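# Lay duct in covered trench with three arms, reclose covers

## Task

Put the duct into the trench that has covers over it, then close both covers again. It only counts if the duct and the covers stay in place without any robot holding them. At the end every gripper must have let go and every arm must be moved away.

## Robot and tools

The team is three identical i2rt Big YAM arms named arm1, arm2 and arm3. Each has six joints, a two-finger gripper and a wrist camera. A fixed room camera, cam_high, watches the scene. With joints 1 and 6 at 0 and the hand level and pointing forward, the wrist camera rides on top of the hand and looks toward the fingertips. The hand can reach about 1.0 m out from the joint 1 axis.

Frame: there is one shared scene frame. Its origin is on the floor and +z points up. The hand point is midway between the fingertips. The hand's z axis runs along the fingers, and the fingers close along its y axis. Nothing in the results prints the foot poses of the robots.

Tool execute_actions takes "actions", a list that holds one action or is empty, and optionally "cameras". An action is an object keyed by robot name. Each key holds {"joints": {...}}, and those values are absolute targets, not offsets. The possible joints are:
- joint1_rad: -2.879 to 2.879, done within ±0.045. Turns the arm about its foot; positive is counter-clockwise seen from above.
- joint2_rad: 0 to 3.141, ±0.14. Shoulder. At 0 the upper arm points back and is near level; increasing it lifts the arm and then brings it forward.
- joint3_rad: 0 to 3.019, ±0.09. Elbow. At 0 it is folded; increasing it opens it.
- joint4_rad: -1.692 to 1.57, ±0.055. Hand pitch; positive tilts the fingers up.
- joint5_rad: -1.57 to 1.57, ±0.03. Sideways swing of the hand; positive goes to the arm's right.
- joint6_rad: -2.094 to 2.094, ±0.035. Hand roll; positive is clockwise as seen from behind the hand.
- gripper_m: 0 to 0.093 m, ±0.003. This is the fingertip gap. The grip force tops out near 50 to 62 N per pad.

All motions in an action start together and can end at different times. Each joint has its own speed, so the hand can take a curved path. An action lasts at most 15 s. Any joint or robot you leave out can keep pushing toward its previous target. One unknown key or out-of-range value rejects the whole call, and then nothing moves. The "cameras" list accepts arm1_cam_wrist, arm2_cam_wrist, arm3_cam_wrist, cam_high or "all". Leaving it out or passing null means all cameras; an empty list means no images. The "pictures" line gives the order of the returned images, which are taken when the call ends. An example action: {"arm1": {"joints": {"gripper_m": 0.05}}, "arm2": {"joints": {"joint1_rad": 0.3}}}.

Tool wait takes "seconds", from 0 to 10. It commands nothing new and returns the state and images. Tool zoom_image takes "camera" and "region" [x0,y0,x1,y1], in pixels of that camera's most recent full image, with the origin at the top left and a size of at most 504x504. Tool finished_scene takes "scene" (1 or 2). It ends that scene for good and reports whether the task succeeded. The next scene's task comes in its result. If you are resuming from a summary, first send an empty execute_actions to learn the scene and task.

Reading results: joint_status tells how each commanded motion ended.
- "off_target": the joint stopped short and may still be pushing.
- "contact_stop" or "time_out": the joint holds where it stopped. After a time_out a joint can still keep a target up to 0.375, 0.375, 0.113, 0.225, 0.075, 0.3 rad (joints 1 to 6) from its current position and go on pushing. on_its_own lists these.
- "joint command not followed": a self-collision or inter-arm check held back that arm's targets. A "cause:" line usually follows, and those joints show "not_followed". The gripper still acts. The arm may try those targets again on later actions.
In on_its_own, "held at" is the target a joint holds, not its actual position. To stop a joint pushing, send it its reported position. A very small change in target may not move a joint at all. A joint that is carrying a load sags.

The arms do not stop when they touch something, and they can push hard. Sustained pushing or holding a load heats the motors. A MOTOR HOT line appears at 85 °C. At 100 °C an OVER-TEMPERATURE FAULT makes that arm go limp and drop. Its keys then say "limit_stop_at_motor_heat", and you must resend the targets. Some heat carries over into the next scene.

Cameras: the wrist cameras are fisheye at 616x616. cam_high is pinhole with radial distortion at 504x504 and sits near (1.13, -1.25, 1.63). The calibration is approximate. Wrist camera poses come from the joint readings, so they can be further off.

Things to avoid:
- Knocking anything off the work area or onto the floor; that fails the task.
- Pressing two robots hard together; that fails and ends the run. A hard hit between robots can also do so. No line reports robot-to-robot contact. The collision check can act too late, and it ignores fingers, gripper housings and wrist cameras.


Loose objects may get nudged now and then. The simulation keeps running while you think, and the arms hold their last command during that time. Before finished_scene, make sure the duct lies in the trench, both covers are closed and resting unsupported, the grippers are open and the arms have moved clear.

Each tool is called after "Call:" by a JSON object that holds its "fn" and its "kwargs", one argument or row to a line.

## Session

Call:
{"fn": "execute_actions", "kwargs": {
  "actions": []
}}

Scene clock: 0.00 s.
arm1.joint_positions: joint1_rad=-0.010 joint2_rad=+0.486 joint3_rad=+1.477 joint4_rad=-1.266 joint5_rad=+0.072 joint6_rad=-0.159 gripper_m=+0.094
arm1.joint_status: not commanded
arm1.hand: x=-0.7959 y=-0.0825 z=+1.5113 quat_wxyz=(-0.593, +0.048, -0.800, +0.069) (m; scene frame)
arm2.joint_positions: joint1_rad=+0.266 joint2_rad=+0.460 joint3_rad=+1.427 joint4_rad=-1.310 joint5_rad=+0.250 joint6_rad=+0.342 gripper_m=+0.094
arm2.joint_status: not commanded
arm2.hand: x=+0.0236 y=-0.3882 z=+1.3139 quat_wxyz=(-0.345, +0.512, -0.633, -0.467) (m; scene frame)
arm3.joint_positions: joint1_rad=-0.486 joint2_rad=+0.598 joint3_rad=+1.382 joint4_rad=-1.156 joint5_rad=+0.056 joint6_rad=+0.321 gripper_m=+0.094
arm3.joint_status: not commanded
arm3.hand: x=+0.7427 y=+0.0121 z=+1.4757 quat_wxyz=(+0.063, -0.764, +0.321, +0.556) (m; scene frame)
pictures: arm1_cam_wrist, arm2_cam_wrist, arm3_cam_wrist, cam_high
camera_calibration (this result's frames):
arm1_cam_wrist: T_world_to_cam=[[-0.00598125, -0.98511, 0.171821, -0.344951], [-0.789157, -0.10088, -0.60585, 0.286754], [0.614162, -0.139218, -0.776803, 1.77469], [0, 0, 0, 1]] pos_world=[-0.865715, -0.0638193, 1.61158]
arm2_cam_wrist: T_world_to_cam=[[0.968151, -0.0540583, -0.244463, 0.279297], [-0.184416, -0.814373, -0.550261, 0.419899], [-0.169338, 0.577818, -0.798405, 1.39836], [0, 0, 0, 1]] pos_world=[0.0438294, -0.450946, 1.41579]
arm3_cam_wrist: T_world_to_cam=[[0.563228, 0.783719, -0.261838, -0.0432034], [0.603201, -0.606539, -0.517937, 0.336459], [-0.564732, 0.133776, -0.81436, 1.74421], [0, 0, 0, 1]] pos_world=[0.806393, 0.00460145, 1.58337]
Images, in order (width x height): arm1_cam_wrist 616x616, arm2_cam_wrist 616x616, arm3_cam_wrist 616x616, cam_high 504x504.

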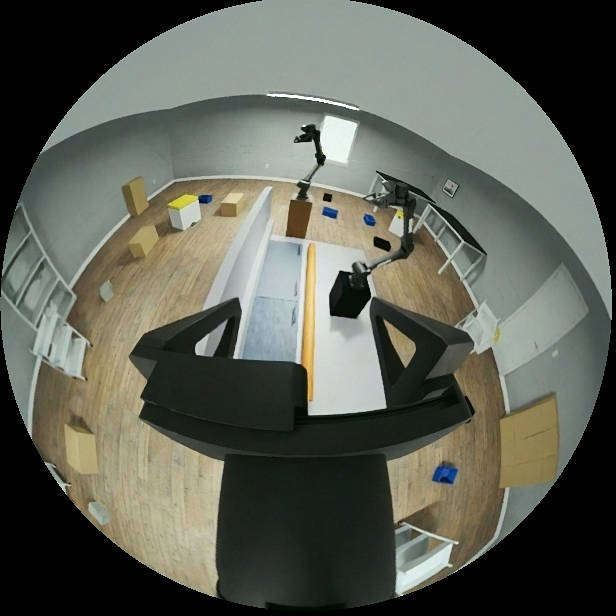

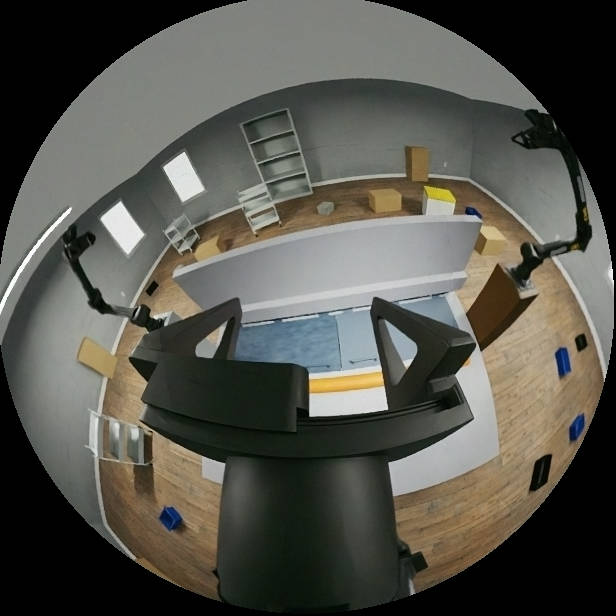

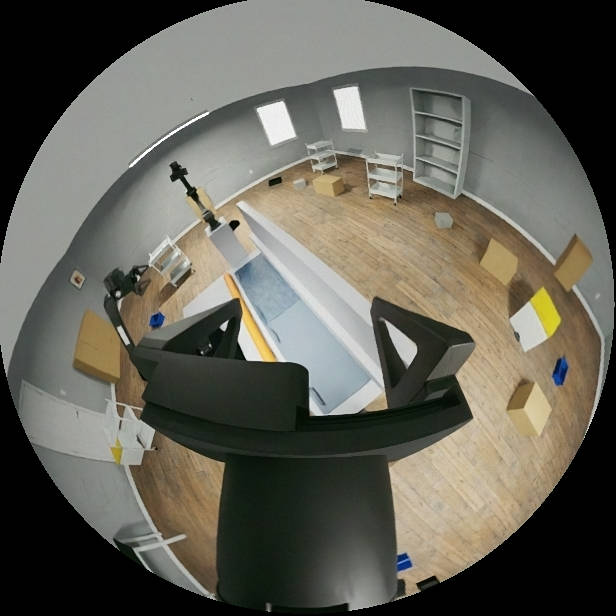

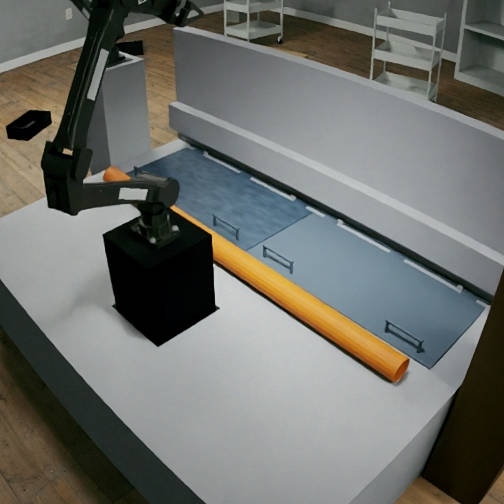

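Call:
{"fn": "execute_actions", "kwargs": {
  "actions": [
    {"arm1":{"joints":{"joint1_rad":-0.3,"joint2_rad":2.5,"joint3_rad":1.0,"joint4_rad":-0.04,"joint5_rad":0,"joint6_rad":-0.25,"gripper_m":0.04}},"arm2":{"joints":{"joint1_rad":0.07,"joint2_rad":1.0,"joint3_rad":0.5,"joint4_rad":-1.05,"joint5_rad":0,"joint6_rad":-1.47}},"arm3":{"joints":{"joint1_rad":0.115,"joint2_rad":2.5,"joint3_rad":0.98,"joint4_rad":-0.01,"joint5_rad":0,"joint6_rad":0.165,"gripper_m":0.04}}}
  ]
}}

Scene clock: 2.73 s.
arm1.joint_positions: joint1_rad=-0.295 joint2_rad=+2.500 joint3_rad=+0.998 joint4_rad=-0.052 joint5_rad=+0.001 joint6_rad=-0.241 gripper_m=+0.040
arm1.joint_status: all done
arm1.hand: x=-0.5930 y=-0.1743 z=+0.5633 quat_wxyz=(-0.001, -0.014, -1.000, +0.001) (m; scene frame)
arm2.joint_positions: joint1_rad=+0.080 joint2_rad=+1.003 joint3_rad=+0.505 joint4_rad=-1.049 joint5_rad=+0.004 joint6_rad=-1.463 gripper_m=+0.094
arm2.joint_status: all done
arm2.hand: x=+0.0046 y=-0.3349 z=+0.7788 quat_wxyz=(-0.012, +1.000, +0.007, +0.001) (m; scene frame)
arm3.joint_positions: joint1_rad=+0.123 joint2_rad=+2.503 joint3_rad=+0.975 joint4_rad=-0.026 joint5_rad=+0.002 joint6_rad=+0.179 gripper_m=+0.040
arm3.joint_status: all done
arm3.hand: x=+0.5934 y=-0.1602 z=+0.5663 quat_wxyz=(+0.003, -1.000, +0.008, +0.001) (m; scene frame)
pictures: arm1_cam_wrist, arm2_cam_wrist, arm3_cam_wrist, cam_high
camera_calibration (this result's frames):
arm1_cam_wrist: T_world_to_cam=[[-0.0235555, -0.99972, 0.00244099, -0.188754], [-0.817693, 0.0206712, 0.575283, -0.797799], [-0.575172, 0.0115551, -0.817951, 0.245069], [0, 0, 0, 1]] pos_world=[-0.515844, -0.175041, 0.659875]
arm2_cam_wrist: T_world_to_cam=[[-0.00304585, 0.999388, 0.034851, 0.309527], [0.812094, -0.0178644, 0.583252, -0.45526], [0.583518, 0.0300788, -0.811543, 0.76048], [0, 0, 0, 1]] pos_world=[-0.0730964, -0.340345, 0.871906]
arm3_cam_wrist: T_world_to_cam=[[0.0166883, 0.999828, 0.00807253, 0.143949], [0.822381, -0.0183177, 0.568642, -0.800165], [0.568692, -0.00285098, -0.822545, 0.252598], [0, 0, 0, 1]] pos_world=[0.511988, -0.157861, 0.661619]
Images, in order (width x height): arm1_cam_wrist 616x616, arm2_cam_wrist 616x616, arm3_cam_wrist 616x616, cam_high 504x504.

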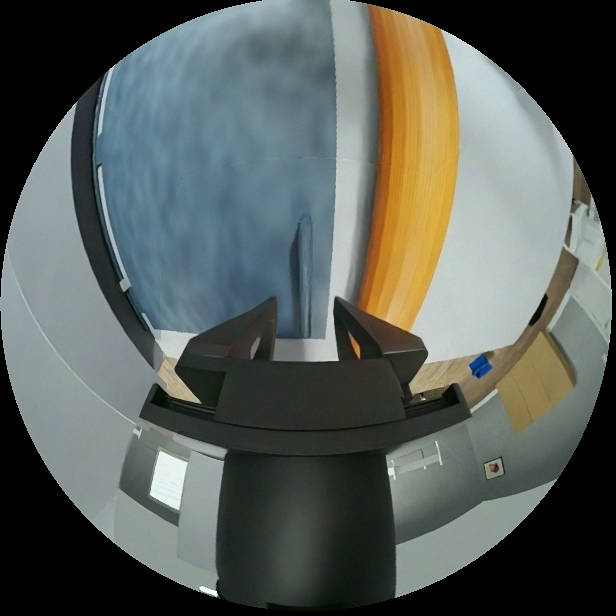

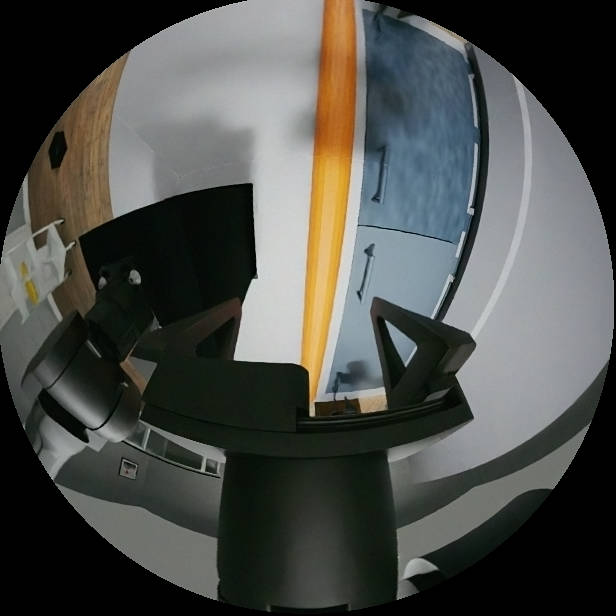

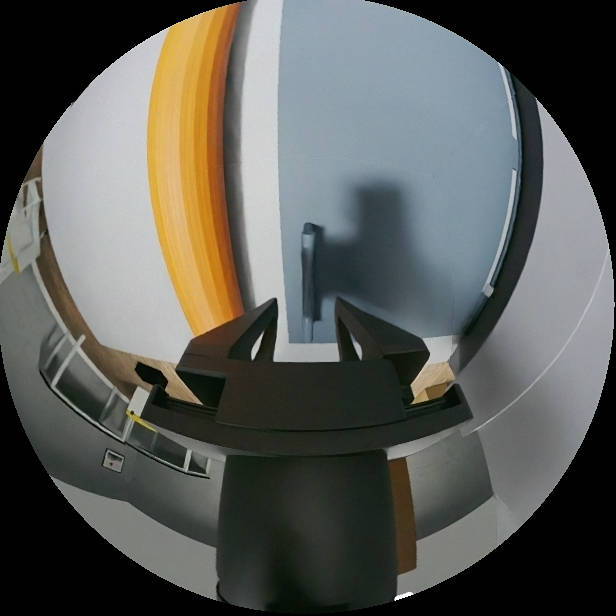

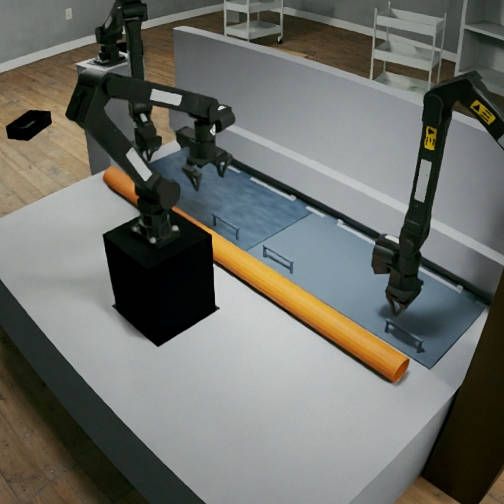

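Call:
{"fn": "execute_actions", "kwargs": {
  "actions": [
    {"arm1":{"joints":{"joint2_rad":2.735,"joint3_rad":1.14,"joint4_rad":0.045}},"arm3":{"joints":{"joint2_rad":2.74,"joint3_rad":1.125,"joint4_rad":0.075}}}
  ],
  "cameras": []
}}

Call:
{"fn": "execute_actions", "kwargs": {
  "actions": [
    {"arm1":{"joints":{"gripper_m":0}},"arm3":{"joints":{"gripper_m":0}}}
  ],
  "cameras": ["arm1_cam_wrist","arm3_cam_wrist"]
}}

Scene clock: 4.20 s.
arm1.joint_positions: joint1_rad=-0.295 joint2_rad=+2.743 joint3_rad=+1.137 joint4_rad=+0.041 joint5_rad=+0.001 joint6_rad=-0.241 gripper_m=+0.040
arm1.joint_status: all done
arm1.hand: x=-0.6057 y=-0.1708 z=+0.4747 quat_wxyz=(+0.005, -0.014, -1.000, -0.001) (m; scene frame)
arm2.joint_positions: joint1_rad=+0.080 joint2_rad=+1.003 joint3_rad=+0.505 joint4_rad=-1.049 joint5_rad=+0.004 joint6_rad=-1.463 gripper_m=+0.094
arm2.joint_status: not commanded
arm2.hand: x=+0.0046 y=-0.3349 z=+0.7788 quat_wxyz=(-0.012, +1.000, +0.007, +0.001) (m; scene frame)
arm3.joint_positions: joint1_rad=+0.123 joint2_rad=+2.752 joint3_rad=+1.122 joint4_rad=+0.069 joint5_rad=+0.002 joint6_rad=+0.178 gripper_m=+0.040
arm3.joint_status: all done
arm3.hand: x=+0.6038 y=-0.1583 z=+0.4766 quat_wxyz=(+0.003, -1.000, +0.008, -0.003) (m; scene frame)
pictures: none
No camera images: the call's "cameras" was empty. Leave "cameras" out to get every camera's image.

Scene clock: 4.77 s.
arm1.joint_positions: joint1_rad=-0.296 joint2_rad=+2.743 joint3_rad=+1.138 joint4_rad=+0.041 joint5_rad=+0.005 joint6_rad=-0.244 gripper_m=+0.009
arm1.joint_status: gripper_m off_target (ended at +0.009, target +0.000)
arm1.hand: x=-0.6055 y=-0.1723 z=+0.4747 quat_wxyz=(+0.006, -0.013, -1.000, +0.001) (m; scene frame)
arm2.joint_positions: joint1_rad=+0.080 joint2_rad=+1.003 joint3_rad=+0.505 joint4_rad=-1.049 joint5_rad=+0.004 joint6_rad=-1.463 gripper_m=+0.094
arm2.joint_status: not commanded
arm2.hand: x=+0.0046 y=-0.3349 z=+0.7788 quat_wxyz=(-0.012, +1.000, +0.007, +0.001) (m; scene frame)
arm3.joint_positions: joint1_rad=+0.123 joint2_rad=+2.752 joint3_rad=+1.122 joint4_rad=+0.069 joint5_rad=+0.000 joint6_rad=+0.178 gripper_m=+0.009
arm3.joint_status: gripper_m off_target (ended at +0.009, target +0.000)
arm3.hand: x=+0.6036 y=-0.1587 z=+0.4765 quat_wxyz=(+0.002, -1.000, +0.007, -0.003) (m; scene frame)
pictures: arm1_cam_wrist, arm3_cam_wrist
camera_calibration (this result's frames):
arm1_cam_wrist: T_world_to_cam=[[-0.0223531, -0.999742, 0.00410404, -0.1869], [-0.810603, 0.0205266, 0.585236, -0.757523], [-0.585169, 0.00975509, -0.810852, 0.155618], [0, 0, 0, 1]] pos_world=[-0.527165, -0.172821, 0.57028]
arm3_cam_wrist: T_world_to_cam=[[0.015899, 0.999851, 0.00667031, 0.144173], [0.818271, -0.0168448, 0.574585, -0.757615], [0.574612, -0.0036772, -0.818417, 0.167254], [0, 0, 0, 1]] pos_world=[0.521536, -0.156299, 0.571237]
Images, in order (width x height): arm1_cam_wrist 616x616, arm3_cam_wrist 616x616.

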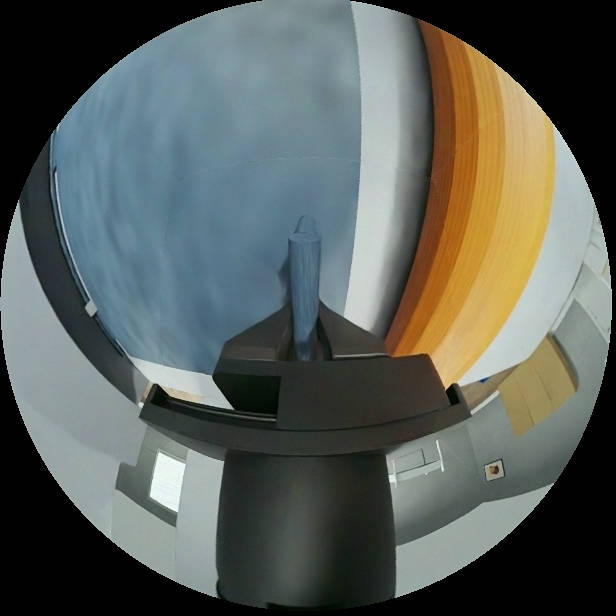

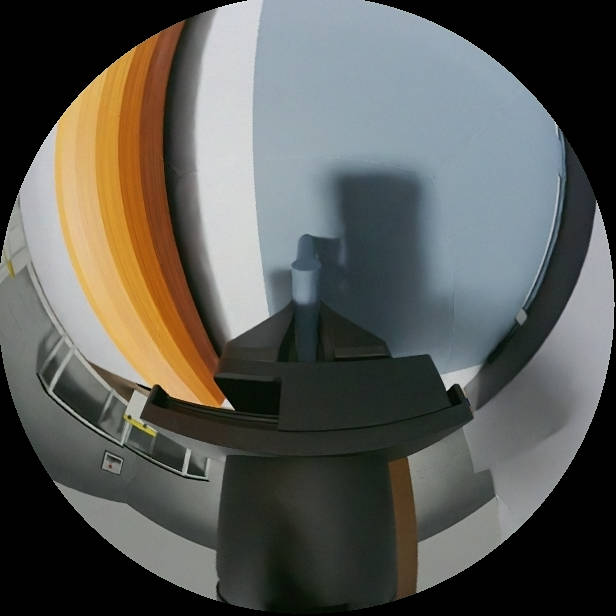

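Call:
{"fn": "execute_actions", "kwargs": {
  "actions": [
    {"arm1":{"joints":{"joint1_rad":-0.25,"joint2_rad":2.5,"joint3_rad":0.965,"joint4_rad":-0.03,"joint6_rad":-0.215}},"arm3":{"joints":{"joint1_rad":0.07,"joint2_rad":2.515,"joint3_rad":0.955,"joint4_rad":-0.01,"joint6_rad":0.135}}}
  ],
  "cameras": []
}}

Call:
{"fn": "execute_actions", "kwargs": {
  "actions": [
    {"arm1":{"joints":{"joint1_rad":-0.15,"joint2_rad":2.28,"joint3_rad":0.835,"joint4_rad":-0.12,"joint6_rad":-0.12}},"arm3":{"joints":{"joint1_rad":-0.035,"joint2_rad":2.29,"joint3_rad":0.84,"joint4_rad":-0.11,"joint6_rad":0.04}}}
  ],
  "cameras": []
}}

Call:
{"fn": "execute_actions", "kwargs": {
  "actions": [
    {"arm1":{"joints":{"joint1_rad":0.015,"joint2_rad":2.08,"joint3_rad":0.765,"joint4_rad":-0.22,"joint6_rad":0.035}},"arm3":{"joints":{"joint1_rad":-0.195,"joint2_rad":2.10,"joint3_rad":0.785,"joint4_rad":-0.22,"joint6_rad":-0.115}}}
  ],
  "cameras": []
}}

Call:
{"fn": "execute_actions", "kwargs": {
  "actions": [
    {"arm2":{"joints":{"joint1_rad":0.075,"joint2_rad":1.76,"joint3_rad":0.51,"joint4_rad":-0.3,"joint6_rad":-1.47}},"arm1":{"joints":{"joint1_rad":0.2,"joint2_rad":1.97,"joint3_rad":0.775,"joint4_rad":-0.33,"joint6_rad":0.21}},"arm3":{"joints":{"joint1_rad":-0.365,"joint2_rad":2.0,"joint3_rad":0.815,"joint4_rad":-0.35,"joint6_rad":-0.27}}}
  ],
  "cameras": ["arm2_cam_wrist"]
}}

Scene clock: 6.80 s.
arm1.joint_positions: joint1_rad=-0.260 joint2_rad=+2.592 joint3_rad=+1.016 joint4_rad=+0.013 joint5_rad=+0.017 joint6_rad=-0.210 gripper_m=+0.009
arm1.joint_status: all done
arm1.hand: x=-0.6063 y=-0.1599 z=+0.5303 quat_wxyz=(+0.006, -0.012, -1.000, +0.007) (m; scene frame)
arm2.joint_positions: joint1_rad=+0.080 joint2_rad=+1.003 joint3_rad=+0.505 joint4_rad=-1.049 joint5_rad=+0.004 joint6_rad=-1.463 gripper_m=+0.094
arm2.joint_status: not commanded
arm2.hand: x=+0.0046 y=-0.3349 z=+0.7788 quat_wxyz=(-0.012, +1.000, +0.007, +0.001) (m; scene frame)
arm3.joint_positions: joint1_rad=+0.084 joint2_rad=+2.603 joint3_rad=+1.005 joint4_rad=+0.035 joint5_rad=-0.019 joint6_rad=+0.141 gripper_m=+0.009
arm3.joint_status: all done
arm3.hand: x=+0.6056 y=-0.1469 z=+0.5312 quat_wxyz=(-0.007, -1.000, +0.008, -0.005) (m; scene frame)
pictures: none
No camera images: the call's "cameras" was empty. Leave "cameras" out to get every camera's image.

Scene clock: 7.80 s.
arm1.joint_positions: joint1_rad=-0.164 joint2_rad=+2.363 joint3_rad=+0.874 joint4_rad=-0.075 joint5_rad=+0.029 joint6_rad=-0.114 gripper_m=+0.009
arm1.joint_status: all done
arm1.hand: x=-0.6068 y=-0.1251 z=+0.6093 quat_wxyz=(+0.006, -0.012, -1.000, +0.013) (m; scene frame)
arm2.joint_positions: joint1_rad=+0.080 joint2_rad=+1.003 joint3_rad=+0.505 joint4_rad=-1.049 joint5_rad=+0.004 joint6_rad=-1.463 gripper_m=+0.094
arm2.joint_status: not commanded
arm2.hand: x=+0.0046 y=-0.3349 z=+0.7788 quat_wxyz=(-0.012, +1.000, +0.007, +0.001) (m; scene frame)
arm3.joint_positions: joint1_rad=-0.016 joint2_rad=+2.374 joint3_rad=+0.872 joint4_rad=-0.067 joint5_rad=-0.035 joint6_rad=+0.041 gripper_m=+0.009
arm3.joint_status: all done
arm3.hand: x=+0.6069 y=-0.1129 z=+0.6102 quat_wxyz=(-0.014, -1.000, +0.009, -0.008) (m; scene frame)
pictures: none
No camera images: the call's "cameras" was empty. Leave "cameras" out to get every camera's image.

Scene clock: 8.80 s.
arm1.joint_positions: joint1_rad=-0.011 joint2_rad=+2.152 joint3_rad=+0.783 joint4_rad=-0.184 joint5_rad=+0.044 joint6_rad=+0.039 gripper_m=+0.009
arm1.joint_status: all done
arm1.hand: x=-0.6060 y=-0.0714 z=+0.6778 quat_wxyz=(-0.002, -0.012, -1.000, +0.020) (m; scene frame)
arm2.joint_positions: joint1_rad=+0.080 joint2_rad=+1.003 joint3_rad=+0.505 joint4_rad=-1.049 joint5_rad=+0.004 joint6_rad=-1.463 gripper_m=+0.094
arm2.joint_status: not commanded
arm2.hand: x=+0.0046 y=-0.3349 z=+0.7788 quat_wxyz=(-0.012, +1.000, +0.007, +0.001) (m; scene frame)
arm3.joint_positions: joint1_rad=-0.162 joint2_rad=+2.173 joint3_rad=+0.797 joint4_rad=-0.187 joint5_rad=-0.049 joint6_rad=-0.105 gripper_m=+0.009
arm3.joint_status: all done
arm3.hand: x=+0.6073 y=-0.0622 z=+0.6766 quat_wxyz=(-0.021, -1.000, +0.008, -0.001) (m; scene frame)
pictures: none
No camera images: the call's "cameras" was empty. Leave "cameras" out to get every camera's image.

Scene clock: 10.83 s.
arm1.joint_positions: joint1_rad=+0.145 joint2_rad=+2.024 joint3_rad=+0.775 joint4_rad=-0.317 joint5_rad=+0.070 joint6_rad=+0.198 gripper_m=+0.009
arm1.joint_status: joint1_rad time_out (moved +0.157 of +0.211); the others done
arm1.on_its_own: joint1_rad reads +0.145 and still pushes toward +0.200 since a time_out
arm1.hand: x=-0.6050 y=-0.0181 z=+0.7218 quat_wxyz=(-0.001, -0.013, -0.999, +0.032) (m; scene frame)
arm2.joint_positions: joint1_rad=+0.080 joint2_rad=+1.762 joint3_rad=+0.505 joint4_rad=-0.312 joint5_rad=+0.004 joint6_rad=-1.463 gripper_m=+0.094
arm2.joint_status: all done
arm2.hand: x=-0.0030 y=-0.2734 z=+0.6010 quat_wxyz=(-0.001, +1.000, +0.008, +0.002) (m; scene frame)
arm3.joint_positions: joint1_rad=-0.303 joint2_rad=+2.058 joint3_rad=+0.808 joint4_rad=-0.339 joint5_rad=-0.069 joint6_rad=-0.249 gripper_m=+0.009
arm3.joint_status: joint1_rad time_out (moved -0.141 of -0.203); the others done
arm3.on_its_own: joint1_rad reads -0.303 and still pushes toward -0.365 since a time_out
arm3.hand: x=+0.6079 y=-0.0128 z=+0.7184 quat_wxyz=(-0.033, -0.999, +0.007, -0.008) (m; scene frame)
pictures: arm2_cam_wrist
camera_calibration (this result's frames):
arm2_cam_wrist: T_world_to_cam=[[-0.00387285, 0.999904, 0.0132663, 0.267313], [0.810541, -0.00463091, 0.585663, -0.342109], [0.585668, 0.0130211, -0.810446, 0.613421], [0, 0, 0, 1]] pos_world=[-0.080933, -0.27686, 0.693959]
Images, in order (width x height): arm2_cam_wrist 616x616.

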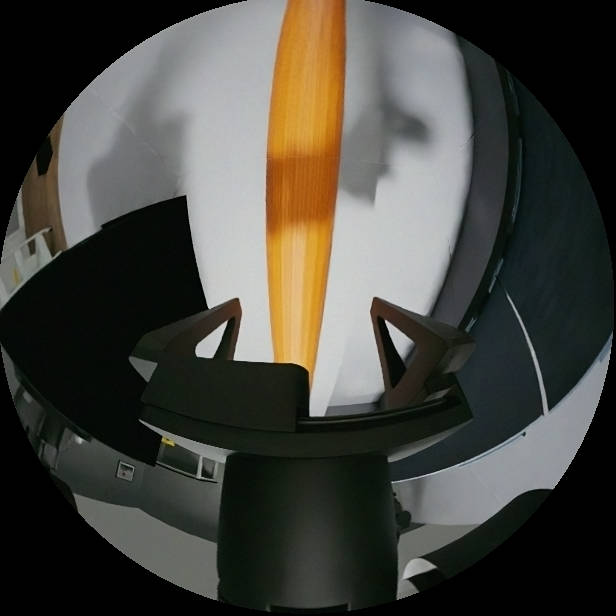

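Call:
{"fn": "execute_actions", "kwargs": {
  "actions": [
    {"arm2":{"joints":{"joint2_rad":1.935,"joint3_rad":0.5,"joint4_rad":-0.105,"joint6_rad":-1.425}},"arm1":{"joints":{"joint2_rad":1.9,"joint1_rad":0.36,"joint3_rad":0.815,"joint4_rad":-0.46,"joint6_rad":0.365}},"arm3":{"joints":{"joint1_rad":-0.51,"joint2_rad":1.93,"joint3_rad":0.865,"joint4_rad":-0.47,"joint6_rad":-0.41}}}
  ],
  "cameras": ["arm2_cam_wrist"]
}}

Scene clock: 17.93 s.
arm1.joint_positions: joint1_rad=+0.310 joint2_rad=+1.937 joint3_rad=+0.805 joint4_rad=-0.434 joint5_rad=+0.069 joint6_rad=+0.361 gripper_m=+0.009
arm1.joint_status: joint1_rad time_out (moved +0.165 of +0.215); the others done
arm1.on_its_own: joint1_rad reads +0.310 and still pushes toward +0.360 since a time_out
arm1.hand: x=-0.6054 y=+0.0458 z=+0.7569 quat_wxyz=(-0.006, -0.012, -0.999, +0.030) (m; scene frame)
arm2.joint_positions: joint1_rad=+0.080 joint2_rad=+1.946 joint3_rad=+0.505 joint4_rad=-0.117 joint5_rad=+0.004 joint6_rad=-1.432 gripper_m=+0.094
arm2.joint_status: all done
arm2.hand: x=-0.0027 y=-0.2757 z=+0.5542 quat_wxyz=(-0.007, +1.000, -0.008, +0.001) (m; scene frame)
arm3.joint_positions: joint1_rad=-0.454 joint2_rad=+1.979 joint3_rad=+0.843 joint4_rad=-0.448 joint5_rad=-0.069 joint6_rad=-0.398 gripper_m=+0.009
arm3.joint_status: joint1_rad time_out (moved -0.151 of -0.207); the others done
arm3.on_its_own: joint1_rad reads -0.454 and still pushes toward -0.510 since a time_out
arm3.hand: x=+0.6085 y=+0.0481 z=+0.7527 quat_wxyz=(-0.031, -0.999, +0.008, +0.000) (m; scene frame)
pictures: arm2_cam_wrist
camera_calibration (this result's frames):
arm2_cam_wrist: T_world_to_cam=[[0.0274292, 0.999319, 0.0246927, 0.263835], [0.810854, -0.036689, 0.584097, -0.322908], [0.584605, 0.0040009, -0.811308, 0.573341], [0, 0, 0, 1]] pos_world=[-0.080583, -0.277797, 0.647251]
Images, in order (width x height): arm2_cam_wrist 616x616.

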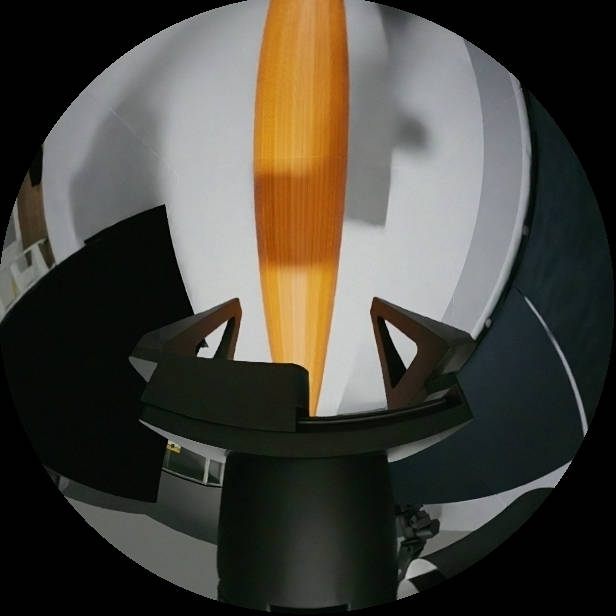

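Call:
{"fn": "execute_actions", "kwargs": {
  "actions": [
    {"arm2":{"joints":{"joint2_rad":2.095,"joint3_rad":0.535,"joint4_rad":0.01}}}
  ],
  "cameras": []
}}

Call:
{"fn": "execute_actions", "kwargs": {
  "actions": [
    {"arm2":{"joints":{"joint2_rad":2.24,"joint3_rad":0.58,"joint4_rad":0.105}}}
  ],
  "cameras": []
}}

Call:
{"fn": "execute_actions", "kwargs": {
  "actions": [
    {"arm2":{"joints":{"gripper_m":0.03}}}
  ],
  "cameras": []
}}

Call:
{"fn": "execute_actions", "kwargs": {
  "actions": [
    {"arm2":{"joints":{"joint2_rad":2.08,"joint3_rad":0.56,"joint4_rad":0.02}}}
  ],
  "cameras": ["cam_high","arm2_cam_wrist"]
}}

Scene clock: 19.37 s.
arm1.joint_positions: joint1_rad=+0.310 joint2_rad=+1.937 joint3_rad=+0.805 joint4_rad=-0.434 joint5_rad=+0.069 joint6_rad=+0.361 gripper_m=+0.009
arm1.joint_status: not commanded
arm1.on_its_own: joint1_rad reads +0.310 and still pushes toward +0.360 since a time_out
arm1.hand: x=-0.6054 y=+0.0458 z=+0.7569 quat_wxyz=(-0.006, -0.012, -0.999, +0.030) (m; scene frame)
arm2.joint_positions: joint1_rad=+0.080 joint2_rad=+2.105 joint3_rad=+0.532 joint4_rad=-0.002 joint5_rad=+0.004 joint6_rad=-1.432 gripper_m=+0.094
arm2.joint_status: all done
arm2.hand: x=-0.0021 y=-0.2807 z=+0.5149 quat_wxyz=(+0.002, +1.000, -0.008, +0.002) (m; scene frame)
arm3.joint_positions: joint1_rad=-0.454 joint2_rad=+1.979 joint3_rad=+0.843 joint4_rad=-0.448 joint5_rad=-0.069 joint6_rad=-0.398 gripper_m=+0.009
arm3.joint_status: not commanded
arm3.on_its_own: joint1_rad reads -0.454 and still pushes toward -0.510 since a time_out
arm3.hand: x=+0.6085 y=+0.0481 z=+0.7527 quat_wxyz=(-0.031, -0.999, +0.008, +0.000) (m; scene frame)
pictures: none
No camera images: the call's "cameras" was empty. Leave "cameras" out to get every camera's image.

Scene clock: 20.27 s.
arm1.joint_positions: joint1_rad=+0.310 joint2_rad=+1.937 joint3_rad=+0.805 joint4_rad=-0.434 joint5_rad=+0.069 joint6_rad=+0.361 gripper_m=+0.009
arm1.joint_status: not commanded
arm1.on_its_own: joint1_rad reads +0.310 and still pushes toward +0.360 since a time_out
arm1.hand: x=-0.6054 y=+0.0458 z=+0.7569 quat_wxyz=(-0.006, -0.012, -0.999, +0.030) (m; scene frame)
arm2.joint_positions: joint1_rad=+0.080 joint2_rad=+2.248 joint3_rad=+0.574 joint4_rad=+0.094 joint5_rad=+0.002 joint6_rad=-1.431 gripper_m=+0.094
arm2.joint_status: all done
arm2.hand: x=-0.0024 y=-0.2814 z=+0.4780 quat_wxyz=(+0.004, +1.000, -0.009, +0.001) (m; scene frame)
arm3.joint_positions: joint1_rad=-0.454 joint2_rad=+1.979 joint3_rad=+0.843 joint4_rad=-0.448 joint5_rad=-0.069 joint6_rad=-0.398 gripper_m=+0.009
arm3.joint_status: not commanded
arm3.on_its_own: joint1_rad reads -0.454 and still pushes toward -0.510 since a time_out
arm3.hand: x=+0.6085 y=+0.0481 z=+0.7527 quat_wxyz=(-0.031, -0.999, +0.008, +0.000) (m; scene frame)
pictures: none
No camera images: the call's "cameras" was empty. Leave "cameras" out to get every camera's image.

Scene clock: 20.90 s.
arm1.joint_positions: joint1_rad=+0.310 joint2_rad=+1.937 joint3_rad=+0.805 joint4_rad=-0.434 joint5_rad=+0.069 joint6_rad=+0.361 gripper_m=+0.009
arm1.joint_status: not commanded
arm1.on_its_own: joint1_rad reads +0.310 and still pushes toward +0.360 since a time_out
arm1.hand: x=-0.6054 y=+0.0458 z=+0.7569 quat_wxyz=(-0.006, -0.012, -0.999, +0.030) (m; scene frame)
arm2.joint_positions: joint1_rad=+0.080 joint2_rad=+2.248 joint3_rad=+0.576 joint4_rad=+0.096 joint5_rad=+0.002 joint6_rad=-1.429 gripper_m=+0.075
arm2.joint_status: gripper_m off_target (ended at +0.075, target +0.030)
arm2.hand: x=-0.0026 y=-0.2800 z=+0.4779 quat_wxyz=(+0.003, +1.000, -0.010, +0.001) (m; scene frame)
arm3.joint_positions: joint1_rad=-0.454 joint2_rad=+1.979 joint3_rad=+0.843 joint4_rad=-0.448 joint5_rad=-0.069 joint6_rad=-0.398 gripper_m=+0.009
arm3.joint_status: not commanded
arm3.on_its_own: joint1_rad reads -0.454 and still pushes toward -0.510 since a time_out
arm3.hand: x=+0.6085 y=+0.0481 z=+0.7527 quat_wxyz=(-0.031, -0.999, +0.008, +0.000) (m; scene frame)
pictures: none
No camera images: the call's "cameras" was empty. Leave "cameras" out to get every camera's image.

Scene clock: 21.90 s.
arm1.joint_positions: joint1_rad=+0.310 joint2_rad=+1.937 joint3_rad=+0.805 joint4_rad=-0.434 joint5_rad=+0.069 joint6_rad=+0.361 gripper_m=+0.009
arm1.joint_status: not commanded
arm1.on_its_own: joint1_rad reads +0.310 and still pushes toward +0.360 since a time_out
arm1.hand: x=-0.6054 y=+0.0458 z=+0.7569 quat_wxyz=(-0.006, -0.012, -0.999, +0.030) (m; scene frame)
arm2.joint_positions: joint1_rad=+0.080 joint2_rad=+2.130 joint3_rad=+0.561 joint4_rad=+0.021 joint5_rad=+0.002 joint6_rad=-1.429 gripper_m=+0.075
arm2.joint_status: all done
arm2.hand: x=-0.0044 y=-0.2653 z=+0.5086 quat_wxyz=(-0.012, +1.000, -0.010, -0.001) (m; scene frame)
arm3.joint_positions: joint1_rad=-0.454 joint2_rad=+1.979 joint3_rad=+0.843 joint4_rad=-0.448 joint5_rad=-0.069 joint6_rad=-0.398 gripper_m=+0.009
arm3.joint_status: not commanded
arm3.on_its_own: joint1_rad reads -0.454 and still pushes toward -0.510 since a time_out
arm3.hand: x=+0.6085 y=+0.0481 z=+0.7527 quat_wxyz=(-0.031, -0.999, +0.008, +0.000) (m; scene frame)
pictures: arm2_cam_wrist, cam_high
camera_calibration (this result's frames):
arm2_cam_wrist: T_world_to_cam=[[0.0305428, 0.998937, 0.0345238, 0.249581], [0.812821, -0.0449242, 0.580778, -0.29502], [0.581712, 0.0103231, -0.813329, 0.539966], [0, 0, 0, 1]] pos_world=[-0.0819288, -0.268143, 0.601895]
Images, in order (width x height): arm2_cam_wrist 616x616, cam_high 504x504.

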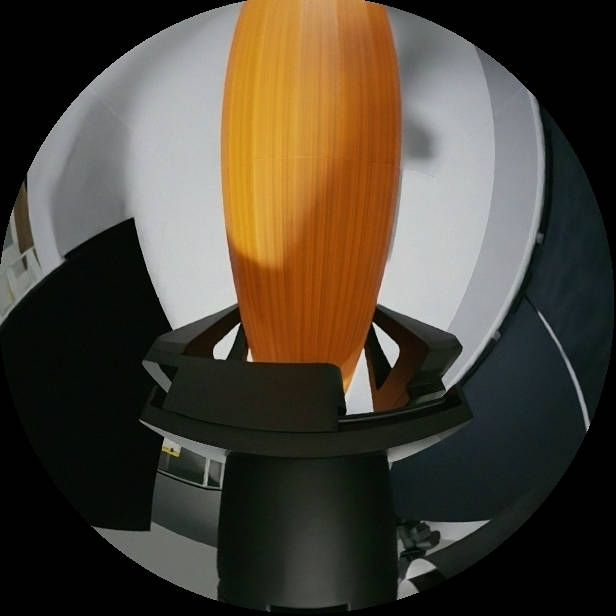

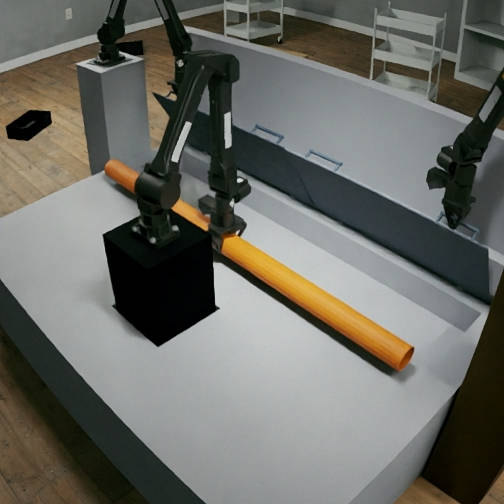

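Call:
{"fn": "execute_actions", "kwargs": {
  "actions": [
    {"arm2":{"joints":{"joint1_rad":0.0,"joint2_rad":2.15,"joint3_rad":0.96,"joint4_rad":-0.05,"joint6_rad":-1.53}}}
  ],
  "cameras": []
}}

Call:
{"fn": "execute_actions", "kwargs": {
  "actions": [
    {"arm2":{"joints":{"joint2_rad":2.33,"joint3_rad":1.08,"joint4_rad":0.03}}}
  ],
  "cameras": ["cam_high"]
}}

Call:
{"fn": "zoom_image", "kwargs": {
  "camera": "cam_high",
  "region": [90, 90, 290, 250]
}}

Call:
{"fn": "zoom_image", "kwargs": {
  "camera": "cam_high",
  "region": [340, 260, 504, 400]
}}

Scene clock: 23.90 s.
arm1.joint_positions: joint1_rad=+0.310 joint2_rad=+1.937 joint3_rad=+0.805 joint4_rad=-0.434 joint5_rad=+0.069 joint6_rad=+0.361 gripper_m=+0.009
arm1.joint_status: not commanded
arm1.on_its_own: joint1_rad reads +0.310 and still pushes toward +0.360 since a time_out
arm1.hand: x=-0.6054 y=+0.0458 z=+0.7569 quat_wxyz=(-0.006, -0.012, -0.999, +0.030) (m; scene frame)
arm2.joint_positions: joint1_rad=+0.002 joint2_rad=+2.229 joint3_rad=+0.939 joint4_rad=-0.063 joint5_rad=+0.000 joint6_rad=-1.525 gripper_m=+0.075
arm2.joint_status: all done
arm2.hand: x=+0.0098 y=-0.0846 z=+0.5021 quat_wxyz=(-0.108, +0.994, -0.001, -0.005) (m; scene frame)
arm3.joint_positions: joint1_rad=-0.454 joint2_rad=+1.979 joint3_rad=+0.843 joint4_rad=-0.448 joint5_rad=-0.069 joint6_rad=-0.398 gripper_m=+0.009
arm3.joint_status: not commanded
arm3.on_its_own: joint1_rad reads -0.454 and still pushes toward -0.510 since a time_out
arm3.hand: x=+0.6085 y=+0.0481 z=+0.7527 quat_wxyz=(-0.031, -0.999, +0.008, +0.000) (m; scene frame)
pictures: none
No camera images: the call's "cameras" was empty. Leave "cameras" out to get every camera's image.

Scene clock: 24.97 s.
arm1.joint_positions: joint1_rad=+0.310 joint2_rad=+1.937 joint3_rad=+0.805 joint4_rad=-0.434 joint5_rad=+0.069 joint6_rad=+0.361 gripper_m=+0.009
arm1.joint_status: not commanded
arm1.on_its_own: joint1_rad reads +0.310 and still pushes toward +0.360 since a time_out
arm1.hand: x=-0.6054 y=+0.0458 z=+0.7569 quat_wxyz=(-0.006, -0.012, -0.999, +0.030) (m; scene frame)
arm2.joint_positions: joint1_rad=+0.002 joint2_rad=+2.433 joint3_rad=+1.046 joint4_rad=+0.006 joint5_rad=+0.000 joint6_rad=-1.525 gripper_m=+0.075
arm2.joint_status: all done
arm2.hand: x=+0.0096 y=-0.0803 z=+0.4294 quat_wxyz=(-0.095, +0.995, +0.000, -0.004) (m; scene frame)
arm3.joint_positions: joint1_rad=-0.454 joint2_rad=+1.979 joint3_rad=+0.843 joint4_rad=-0.448 joint5_rad=-0.069 joint6_rad=-0.398 gripper_m=+0.009
arm3.joint_status: not commanded
arm3.on_its_own: joint1_rad reads -0.454 and still pushes toward -0.510 since a time_out
arm3.hand: x=+0.6085 y=+0.0481 z=+0.7527 quat_wxyz=(-0.031, -0.999, +0.008, +0.000) (m; scene frame)
pictures: cam_high
Images, in order (width x height): cam_high 504x504.

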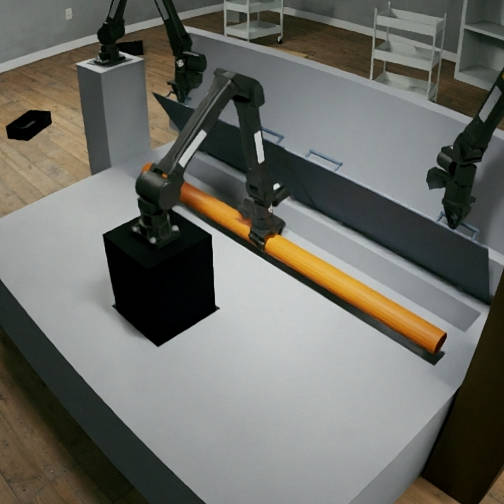

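Region (90, 90, 290, 250) of cam_high's 504x504 image, scaled by 2.520, with more detail than that image has; it fills the top 403 rows of this view, and the rest is white.

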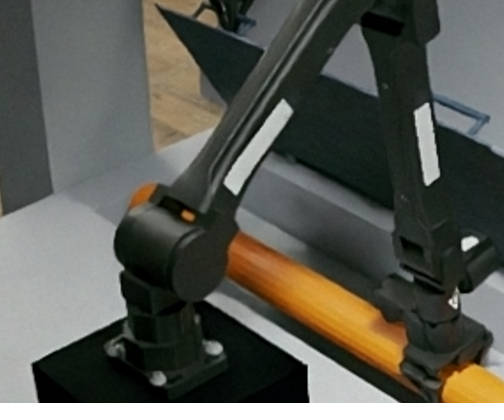

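Region (340, 260, 504, 400) of cam_high's 504x504 image, scaled by 3.073, with more detail than that image has; it fills the top 430 rows of this view, and the rest is white.

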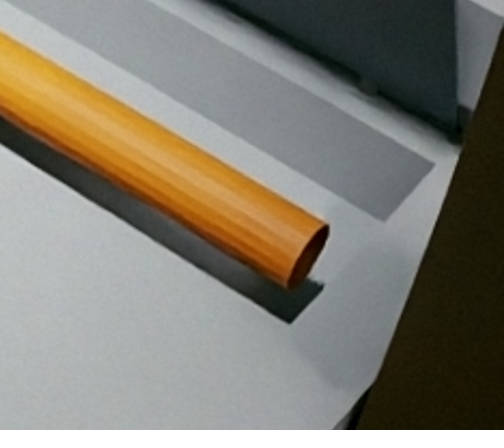

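Below the rim and fitting. Lower and release.

Call:
{"fn": "execute_actions", "kwargs": {
  "actions": [
    {"arm2":{"joints":{"joint2_rad":2.5,"joint3_rad":1.19,"joint4_rad":0.11}}}
  ],
  "cameras": []
}}

Call:
{"fn": "execute_actions", "kwargs": {
  "actions": [
    {"arm2":{"joints":{"joint2_rad":2.6,"joint3_rad":1.18,"joint4_rad":0.11}}}
  ],
  "cameras": ["cam_high"]
}}

Scene clock: 26.43 s.
arm1.joint_positions: joint1_rad=+0.310 joint2_rad=+1.937 joint3_rad=+0.805 joint4_rad=-0.434 joint5_rad=+0.069 joint6_rad=+0.361 gripper_m=+0.009
arm1.joint_status: not commanded
arm1.on_its_own: joint1_rad reads +0.310 and still pushes toward +0.360 since a time_out
arm1.hand: x=-0.6054 y=+0.0458 z=+0.7569 quat_wxyz=(-0.006, -0.012, -0.999, +0.030) (m; scene frame)
arm2.joint_positions: joint1_rad=+0.002 joint2_rad=+2.597 joint3_rad=+1.170 joint4_rad=+0.087 joint5_rad=+0.000 joint6_rad=-1.532 gripper_m=+0.075
arm2.joint_status: all done
arm2.hand: x=+0.0086 y=-0.0586 z=+0.3720 quat_wxyz=(-0.115, +0.993, +0.003, -0.005) (m; scene frame)
arm3.joint_positions: joint1_rad=-0.454 joint2_rad=+1.979 joint3_rad=+0.843 joint4_rad=-0.448 joint5_rad=-0.069 joint6_rad=-0.398 gripper_m=+0.009
arm3.joint_status: not commanded
arm3.on_its_own: joint1_rad reads -0.454 and still pushes toward -0.510 since a time_out
arm3.hand: x=+0.6085 y=+0.0481 z=+0.7527 quat_wxyz=(-0.031, -0.999, +0.008, +0.000) (m; scene frame)
pictures: none
No camera images: the call's "cameras" was empty. Leave "cameras" out to get every camera's image.

Scene clock: 27.07 s.
arm1.joint_positions: joint1_rad=+0.310 joint2_rad=+1.937 joint3_rad=+0.805 joint4_rad=-0.434 joint5_rad=+0.069 joint6_rad=+0.361 gripper_m=+0.009
arm1.joint_status: not commanded
arm1.on_its_own: joint1_rad reads +0.310 and still pushes toward +0.360 since a time_out
arm1.hand: x=-0.6054 y=+0.0458 z=+0.7569 quat_wxyz=(-0.006, -0.012, -0.999, +0.030) (m; scene frame)
arm2.joint_positions: joint1_rad=+0.002 joint2_rad=+2.608 joint3_rad=+1.170 joint4_rad=+0.092 joint5_rad=+0.000 joint6_rad=-1.530 gripper_m=+0.075
arm2.joint_status: all done
arm2.hand: x=+0.0088 y=-0.0629 z=+0.3669 quat_wxyz=(-0.112, +0.994, +0.002, -0.005) (m; scene frame)
arm3.joint_positions: joint1_rad=-0.454 joint2_rad=+1.979 joint3_rad=+0.843 joint4_rad=-0.448 joint5_rad=-0.069 joint6_rad=-0.398 gripper_m=+0.009
arm3.joint_status: not commanded
arm3.on_its_own: joint1_rad reads -0.454 and still pushes toward -0.510 since a time_out
arm3.hand: x=+0.6085 y=+0.0481 z=+0.7527 quat_wxyz=(-0.031, -0.999, +0.008, +0.000) (m; scene frame)
pictures: cam_high
Images, in order (width x height): cam_high 504x504.

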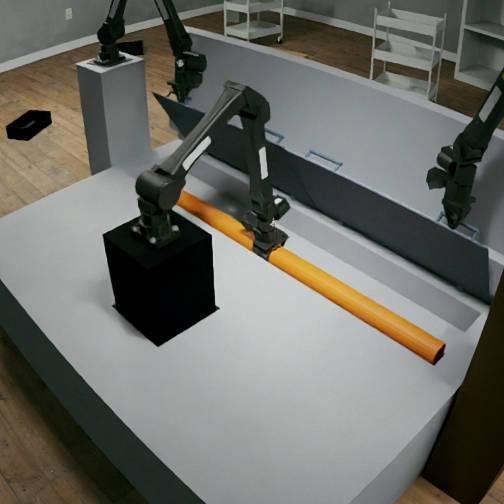

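Call:
{"fn": "execute_actions", "kwargs": {
  "actions": [
    {"arm2":{"joints":{"gripper_m":0.093}}}
  ],
  "cameras": []
}}

Call:
{"fn": "execute_actions", "kwargs": {
  "actions": [
    {"arm2":{"joints":{"joint2_rad":2.44,"joint3_rad":1.075,"joint4_rad":0.02}}}
  ],
  "cameras": []
}}

Call:
{"fn": "execute_actions", "kwargs": {
  "actions": [
    {"arm2":{"joints":{"joint2_rad":2.25,"joint3_rad":0.96,"joint4_rad":-0.07}}}
  ],
  "cameras": []
}}

Call:
{"fn": "execute_actions", "kwargs": {
  "actions": [
    {"arm2":{"joints":{"joint2_rad":1.76,"joint3_rad":0.545,"joint4_rad":-0.33}},"arm1":{"joints":{"joint1_rad":0.19,"joint2_rad":1.97,"joint3_rad":0.775,"joint4_rad":-0.33,"joint6_rad":0.2}},"arm3":{"joints":{"joint1_rad":-0.355,"joint2_rad":2.0,"joint3_rad":0.815,"joint4_rad":-0.35,"joint6_rad":-0.26}}}
  ],
  "cameras": ["cam_high"]
}}

Call:
{"fn": "execute_actions", "kwargs": {
  "actions": [
    {"arm2":{"joints":{"joint2_rad":1.0,"joint3_rad":0.5,"joint4_rad":-1.0}},"arm1":{"joints":{"joint1_rad":0.01,"joint2_rad":2.09,"joint3_rad":0.765,"joint4_rad":-0.22,"joint6_rad":0.03}},"arm3":{"joints":{"joint1_rad":-0.19,"joint2_rad":2.11,"joint3_rad":0.785,"joint4_rad":-0.22,"joint6_rad":-0.11}}}
  ],
  "cameras": ["cam_high"]
}}

Scene clock: 28.47 s.
arm1.joint_positions: joint1_rad=+0.310 joint2_rad=+1.937 joint3_rad=+0.805 joint4_rad=-0.434 joint5_rad=+0.069 joint6_rad=+0.361 gripper_m=+0.009
arm1.joint_status: not commanded
arm1.on_its_own: joint1_rad reads +0.310 and still pushes toward +0.360 since a time_out
arm1.hand: x=-0.6054 y=+0.0458 z=+0.7569 quat_wxyz=(-0.006, -0.012, -0.999, +0.030) (m; scene frame)
arm2.joint_positions: joint1_rad=+0.002 joint2_rad=+2.608 joint3_rad=+1.170 joint4_rad=+0.097 joint5_rad=+0.000 joint6_rad=-1.530 gripper_m=+0.093
arm2.joint_status: all done
arm2.hand: x=+0.0088 y=-0.0616 z=+0.3673 quat_wxyz=(-0.114, +0.993, +0.002, -0.005) (m; scene frame)
arm3.joint_positions: joint1_rad=-0.454 joint2_rad=+1.979 joint3_rad=+0.843 joint4_rad=-0.448 joint5_rad=-0.069 joint6_rad=-0.398 gripper_m=+0.009
arm3.joint_status: not commanded
arm3.on_its_own: joint1_rad reads -0.454 and still pushes toward -0.510 since a time_out
arm3.hand: x=+0.6085 y=+0.0481 z=+0.7527 quat_wxyz=(-0.031, -0.999, +0.008, +0.000) (m; scene frame)
pictures: none
No camera images: the call's "cameras" was empty. Leave "cameras" out to get every camera's image.

Scene clock: 29.47 s.
arm1.joint_positions: joint1_rad=+0.310 joint2_rad=+1.937 joint3_rad=+0.805 joint4_rad=-0.434 joint5_rad=+0.069 joint6_rad=+0.361 gripper_m=+0.009
arm1.joint_status: not commanded
arm1.on_its_own: joint1_rad reads +0.310 and still pushes toward +0.360 since a time_out
arm1.hand: x=-0.6054 y=+0.0458 z=+0.7569 quat_wxyz=(-0.006, -0.012, -0.999, +0.030) (m; scene frame)
arm2.joint_positions: joint1_rad=+0.002 joint2_rad=+2.435 joint3_rad=+1.076 joint4_rad=+0.028 joint5_rad=+0.000 joint6_rad=-1.530 gripper_m=+0.093
arm2.joint_status: all done
arm2.hand: x=+0.0086 y=-0.0575 z=+0.4333 quat_wxyz=(-0.120, +0.993, +0.002, -0.005) (m; scene frame)
arm3.joint_positions: joint1_rad=-0.454 joint2_rad=+1.979 joint3_rad=+0.843 joint4_rad=-0.448 joint5_rad=-0.069 joint6_rad=-0.398 gripper_m=+0.009
arm3.joint_status: not commanded
arm3.on_its_own: joint1_rad reads -0.454 and still pushes toward -0.510 since a time_out
arm3.hand: x=+0.6085 y=+0.0481 z=+0.7527 quat_wxyz=(-0.031, -0.999, +0.008, +0.000) (m; scene frame)
pictures: none
No camera images: the call's "cameras" was empty. Leave "cameras" out to get every camera's image.

Scene clock: 30.50 s.
arm1.joint_positions: joint1_rad=+0.310 joint2_rad=+1.937 joint3_rad=+0.805 joint4_rad=-0.434 joint5_rad=+0.069 joint6_rad=+0.361 gripper_m=+0.009
arm1.joint_status: not commanded
arm1.on_its_own: joint1_rad reads +0.310 and still pushes toward +0.360 since a time_out
arm1.hand: x=-0.6054 y=+0.0458 z=+0.7569 quat_wxyz=(-0.006, -0.012, -0.999, +0.030) (m; scene frame)
arm2.joint_positions: joint1_rad=+0.002 joint2_rad=+2.244 joint3_rad=+0.954 joint4_rad=-0.067 joint5_rad=+0.000 joint6_rad=-1.530 gripper_m=+0.093
arm2.joint_status: all done
arm2.hand: x=+0.0097 y=-0.0817 z=+0.4976 quat_wxyz=(-0.106, +0.994, +0.002, -0.004) (m; scene frame)
arm3.joint_positions: joint1_rad=-0.454 joint2_rad=+1.979 joint3_rad=+0.843 joint4_rad=-0.448 joint5_rad=-0.069 joint6_rad=-0.398 gripper_m=+0.009
arm3.joint_status: not commanded
arm3.on_its_own: joint1_rad reads -0.454 and still pushes toward -0.510 since a time_out
arm3.hand: x=+0.6085 y=+0.0481 z=+0.7527 quat_wxyz=(-0.031, -0.999, +0.008, +0.000) (m; scene frame)
pictures: none
No camera images: the call's "cameras" was empty. Leave "cameras" out to get every camera's image.

Scene clock: 31.67 s.
arm1.joint_positions: joint1_rad=+0.148 joint2_rad=+2.008 joint3_rad=+0.772 joint4_rad=-0.324 joint5_rad=+0.039 joint6_rad=+0.202 gripper_m=+0.009
arm1.joint_status: all done
arm1.hand: x=-0.6050 y=-0.0119 z=+0.7265 quat_wxyz=(-0.001, -0.014, -1.000, +0.016) (m; scene frame)
arm2.joint_positions: joint1_rad=+0.002 joint2_rad=+1.763 joint3_rad=+0.552 joint4_rad=-0.323 joint5_rad=+0.000 joint6_rad=-1.530 gripper_m=+0.093
arm2.joint_status: all done
arm2.hand: x=+0.0170 y=-0.2456 z=+0.6070 quat_wxyz=(-0.019, +1.000, +0.002, -0.001) (m; scene frame)
arm3.joint_positions: joint1_rad=-0.304 joint2_rad=+2.047 joint3_rad=+0.805 joint4_rad=-0.342 joint5_rad=-0.043 joint6_rad=-0.252 gripper_m=+0.009
arm3.joint_status: joint1_rad off_target (ended at -0.304, target -0.355); the others done
arm3.hand: x=+0.6080 y=-0.0080 z=+0.7219 quat_wxyz=(-0.020, -1.000, +0.006, -0.009) (m; scene frame)
pictures: cam_high
Images, in order (width x height): cam_high 504x504.

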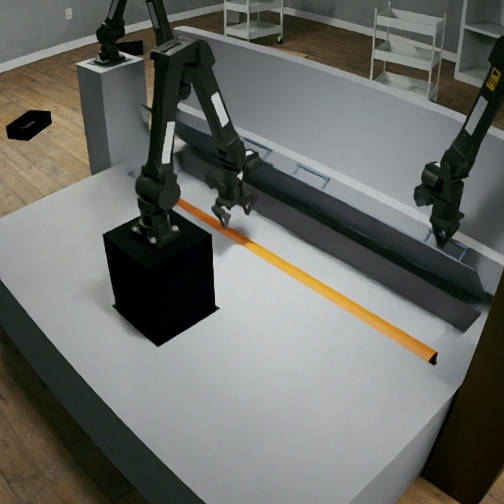

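Scene clock: 33.00 s.
arm1.joint_positions: joint1_rad=-0.015 joint2_rad=+2.134 joint3_rad=+0.779 joint4_rad=-0.200 joint5_rad=+0.004 joint6_rad=+0.038 gripper_m=+0.009
arm1.joint_status: all done
arm1.hand: x=-0.6065 y=-0.0661 z=+0.6834 quat_wxyz=(+0.000, -0.013, -1.000, +0.000) (m; scene frame)
arm2.joint_positions: joint1_rad=+0.002 joint2_rad=+1.000 joint3_rad=+0.499 joint4_rad=-0.990 joint5_rad=+0.000 joint6_rad=-1.530 gripper_m=+0.093
arm2.joint_status: all done
arm2.hand: x=+0.0203 y=-0.3212 z=+0.7783 quat_wxyz=(-0.040, +0.999, +0.002, -0.001) (m; scene frame)
arm3.joint_positions: joint1_rad=-0.155 joint2_rad=+2.159 joint3_rad=+0.794 joint4_rad=-0.200 joint5_rad=-0.010 joint6_rad=-0.102 gripper_m=+0.009
arm3.joint_status: all done
arm3.hand: x=+0.6083 y=-0.0580 z=+0.6808 quat_wxyz=(-0.002, -1.000, +0.006, -0.005) (m; scene frame)
pictures: cam_high
Images, in order (width x height): cam_high 504x504.

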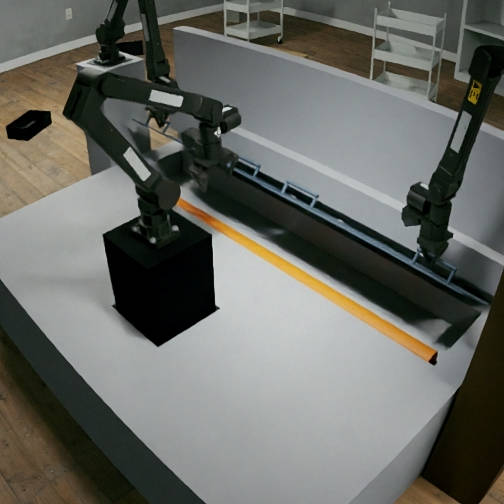

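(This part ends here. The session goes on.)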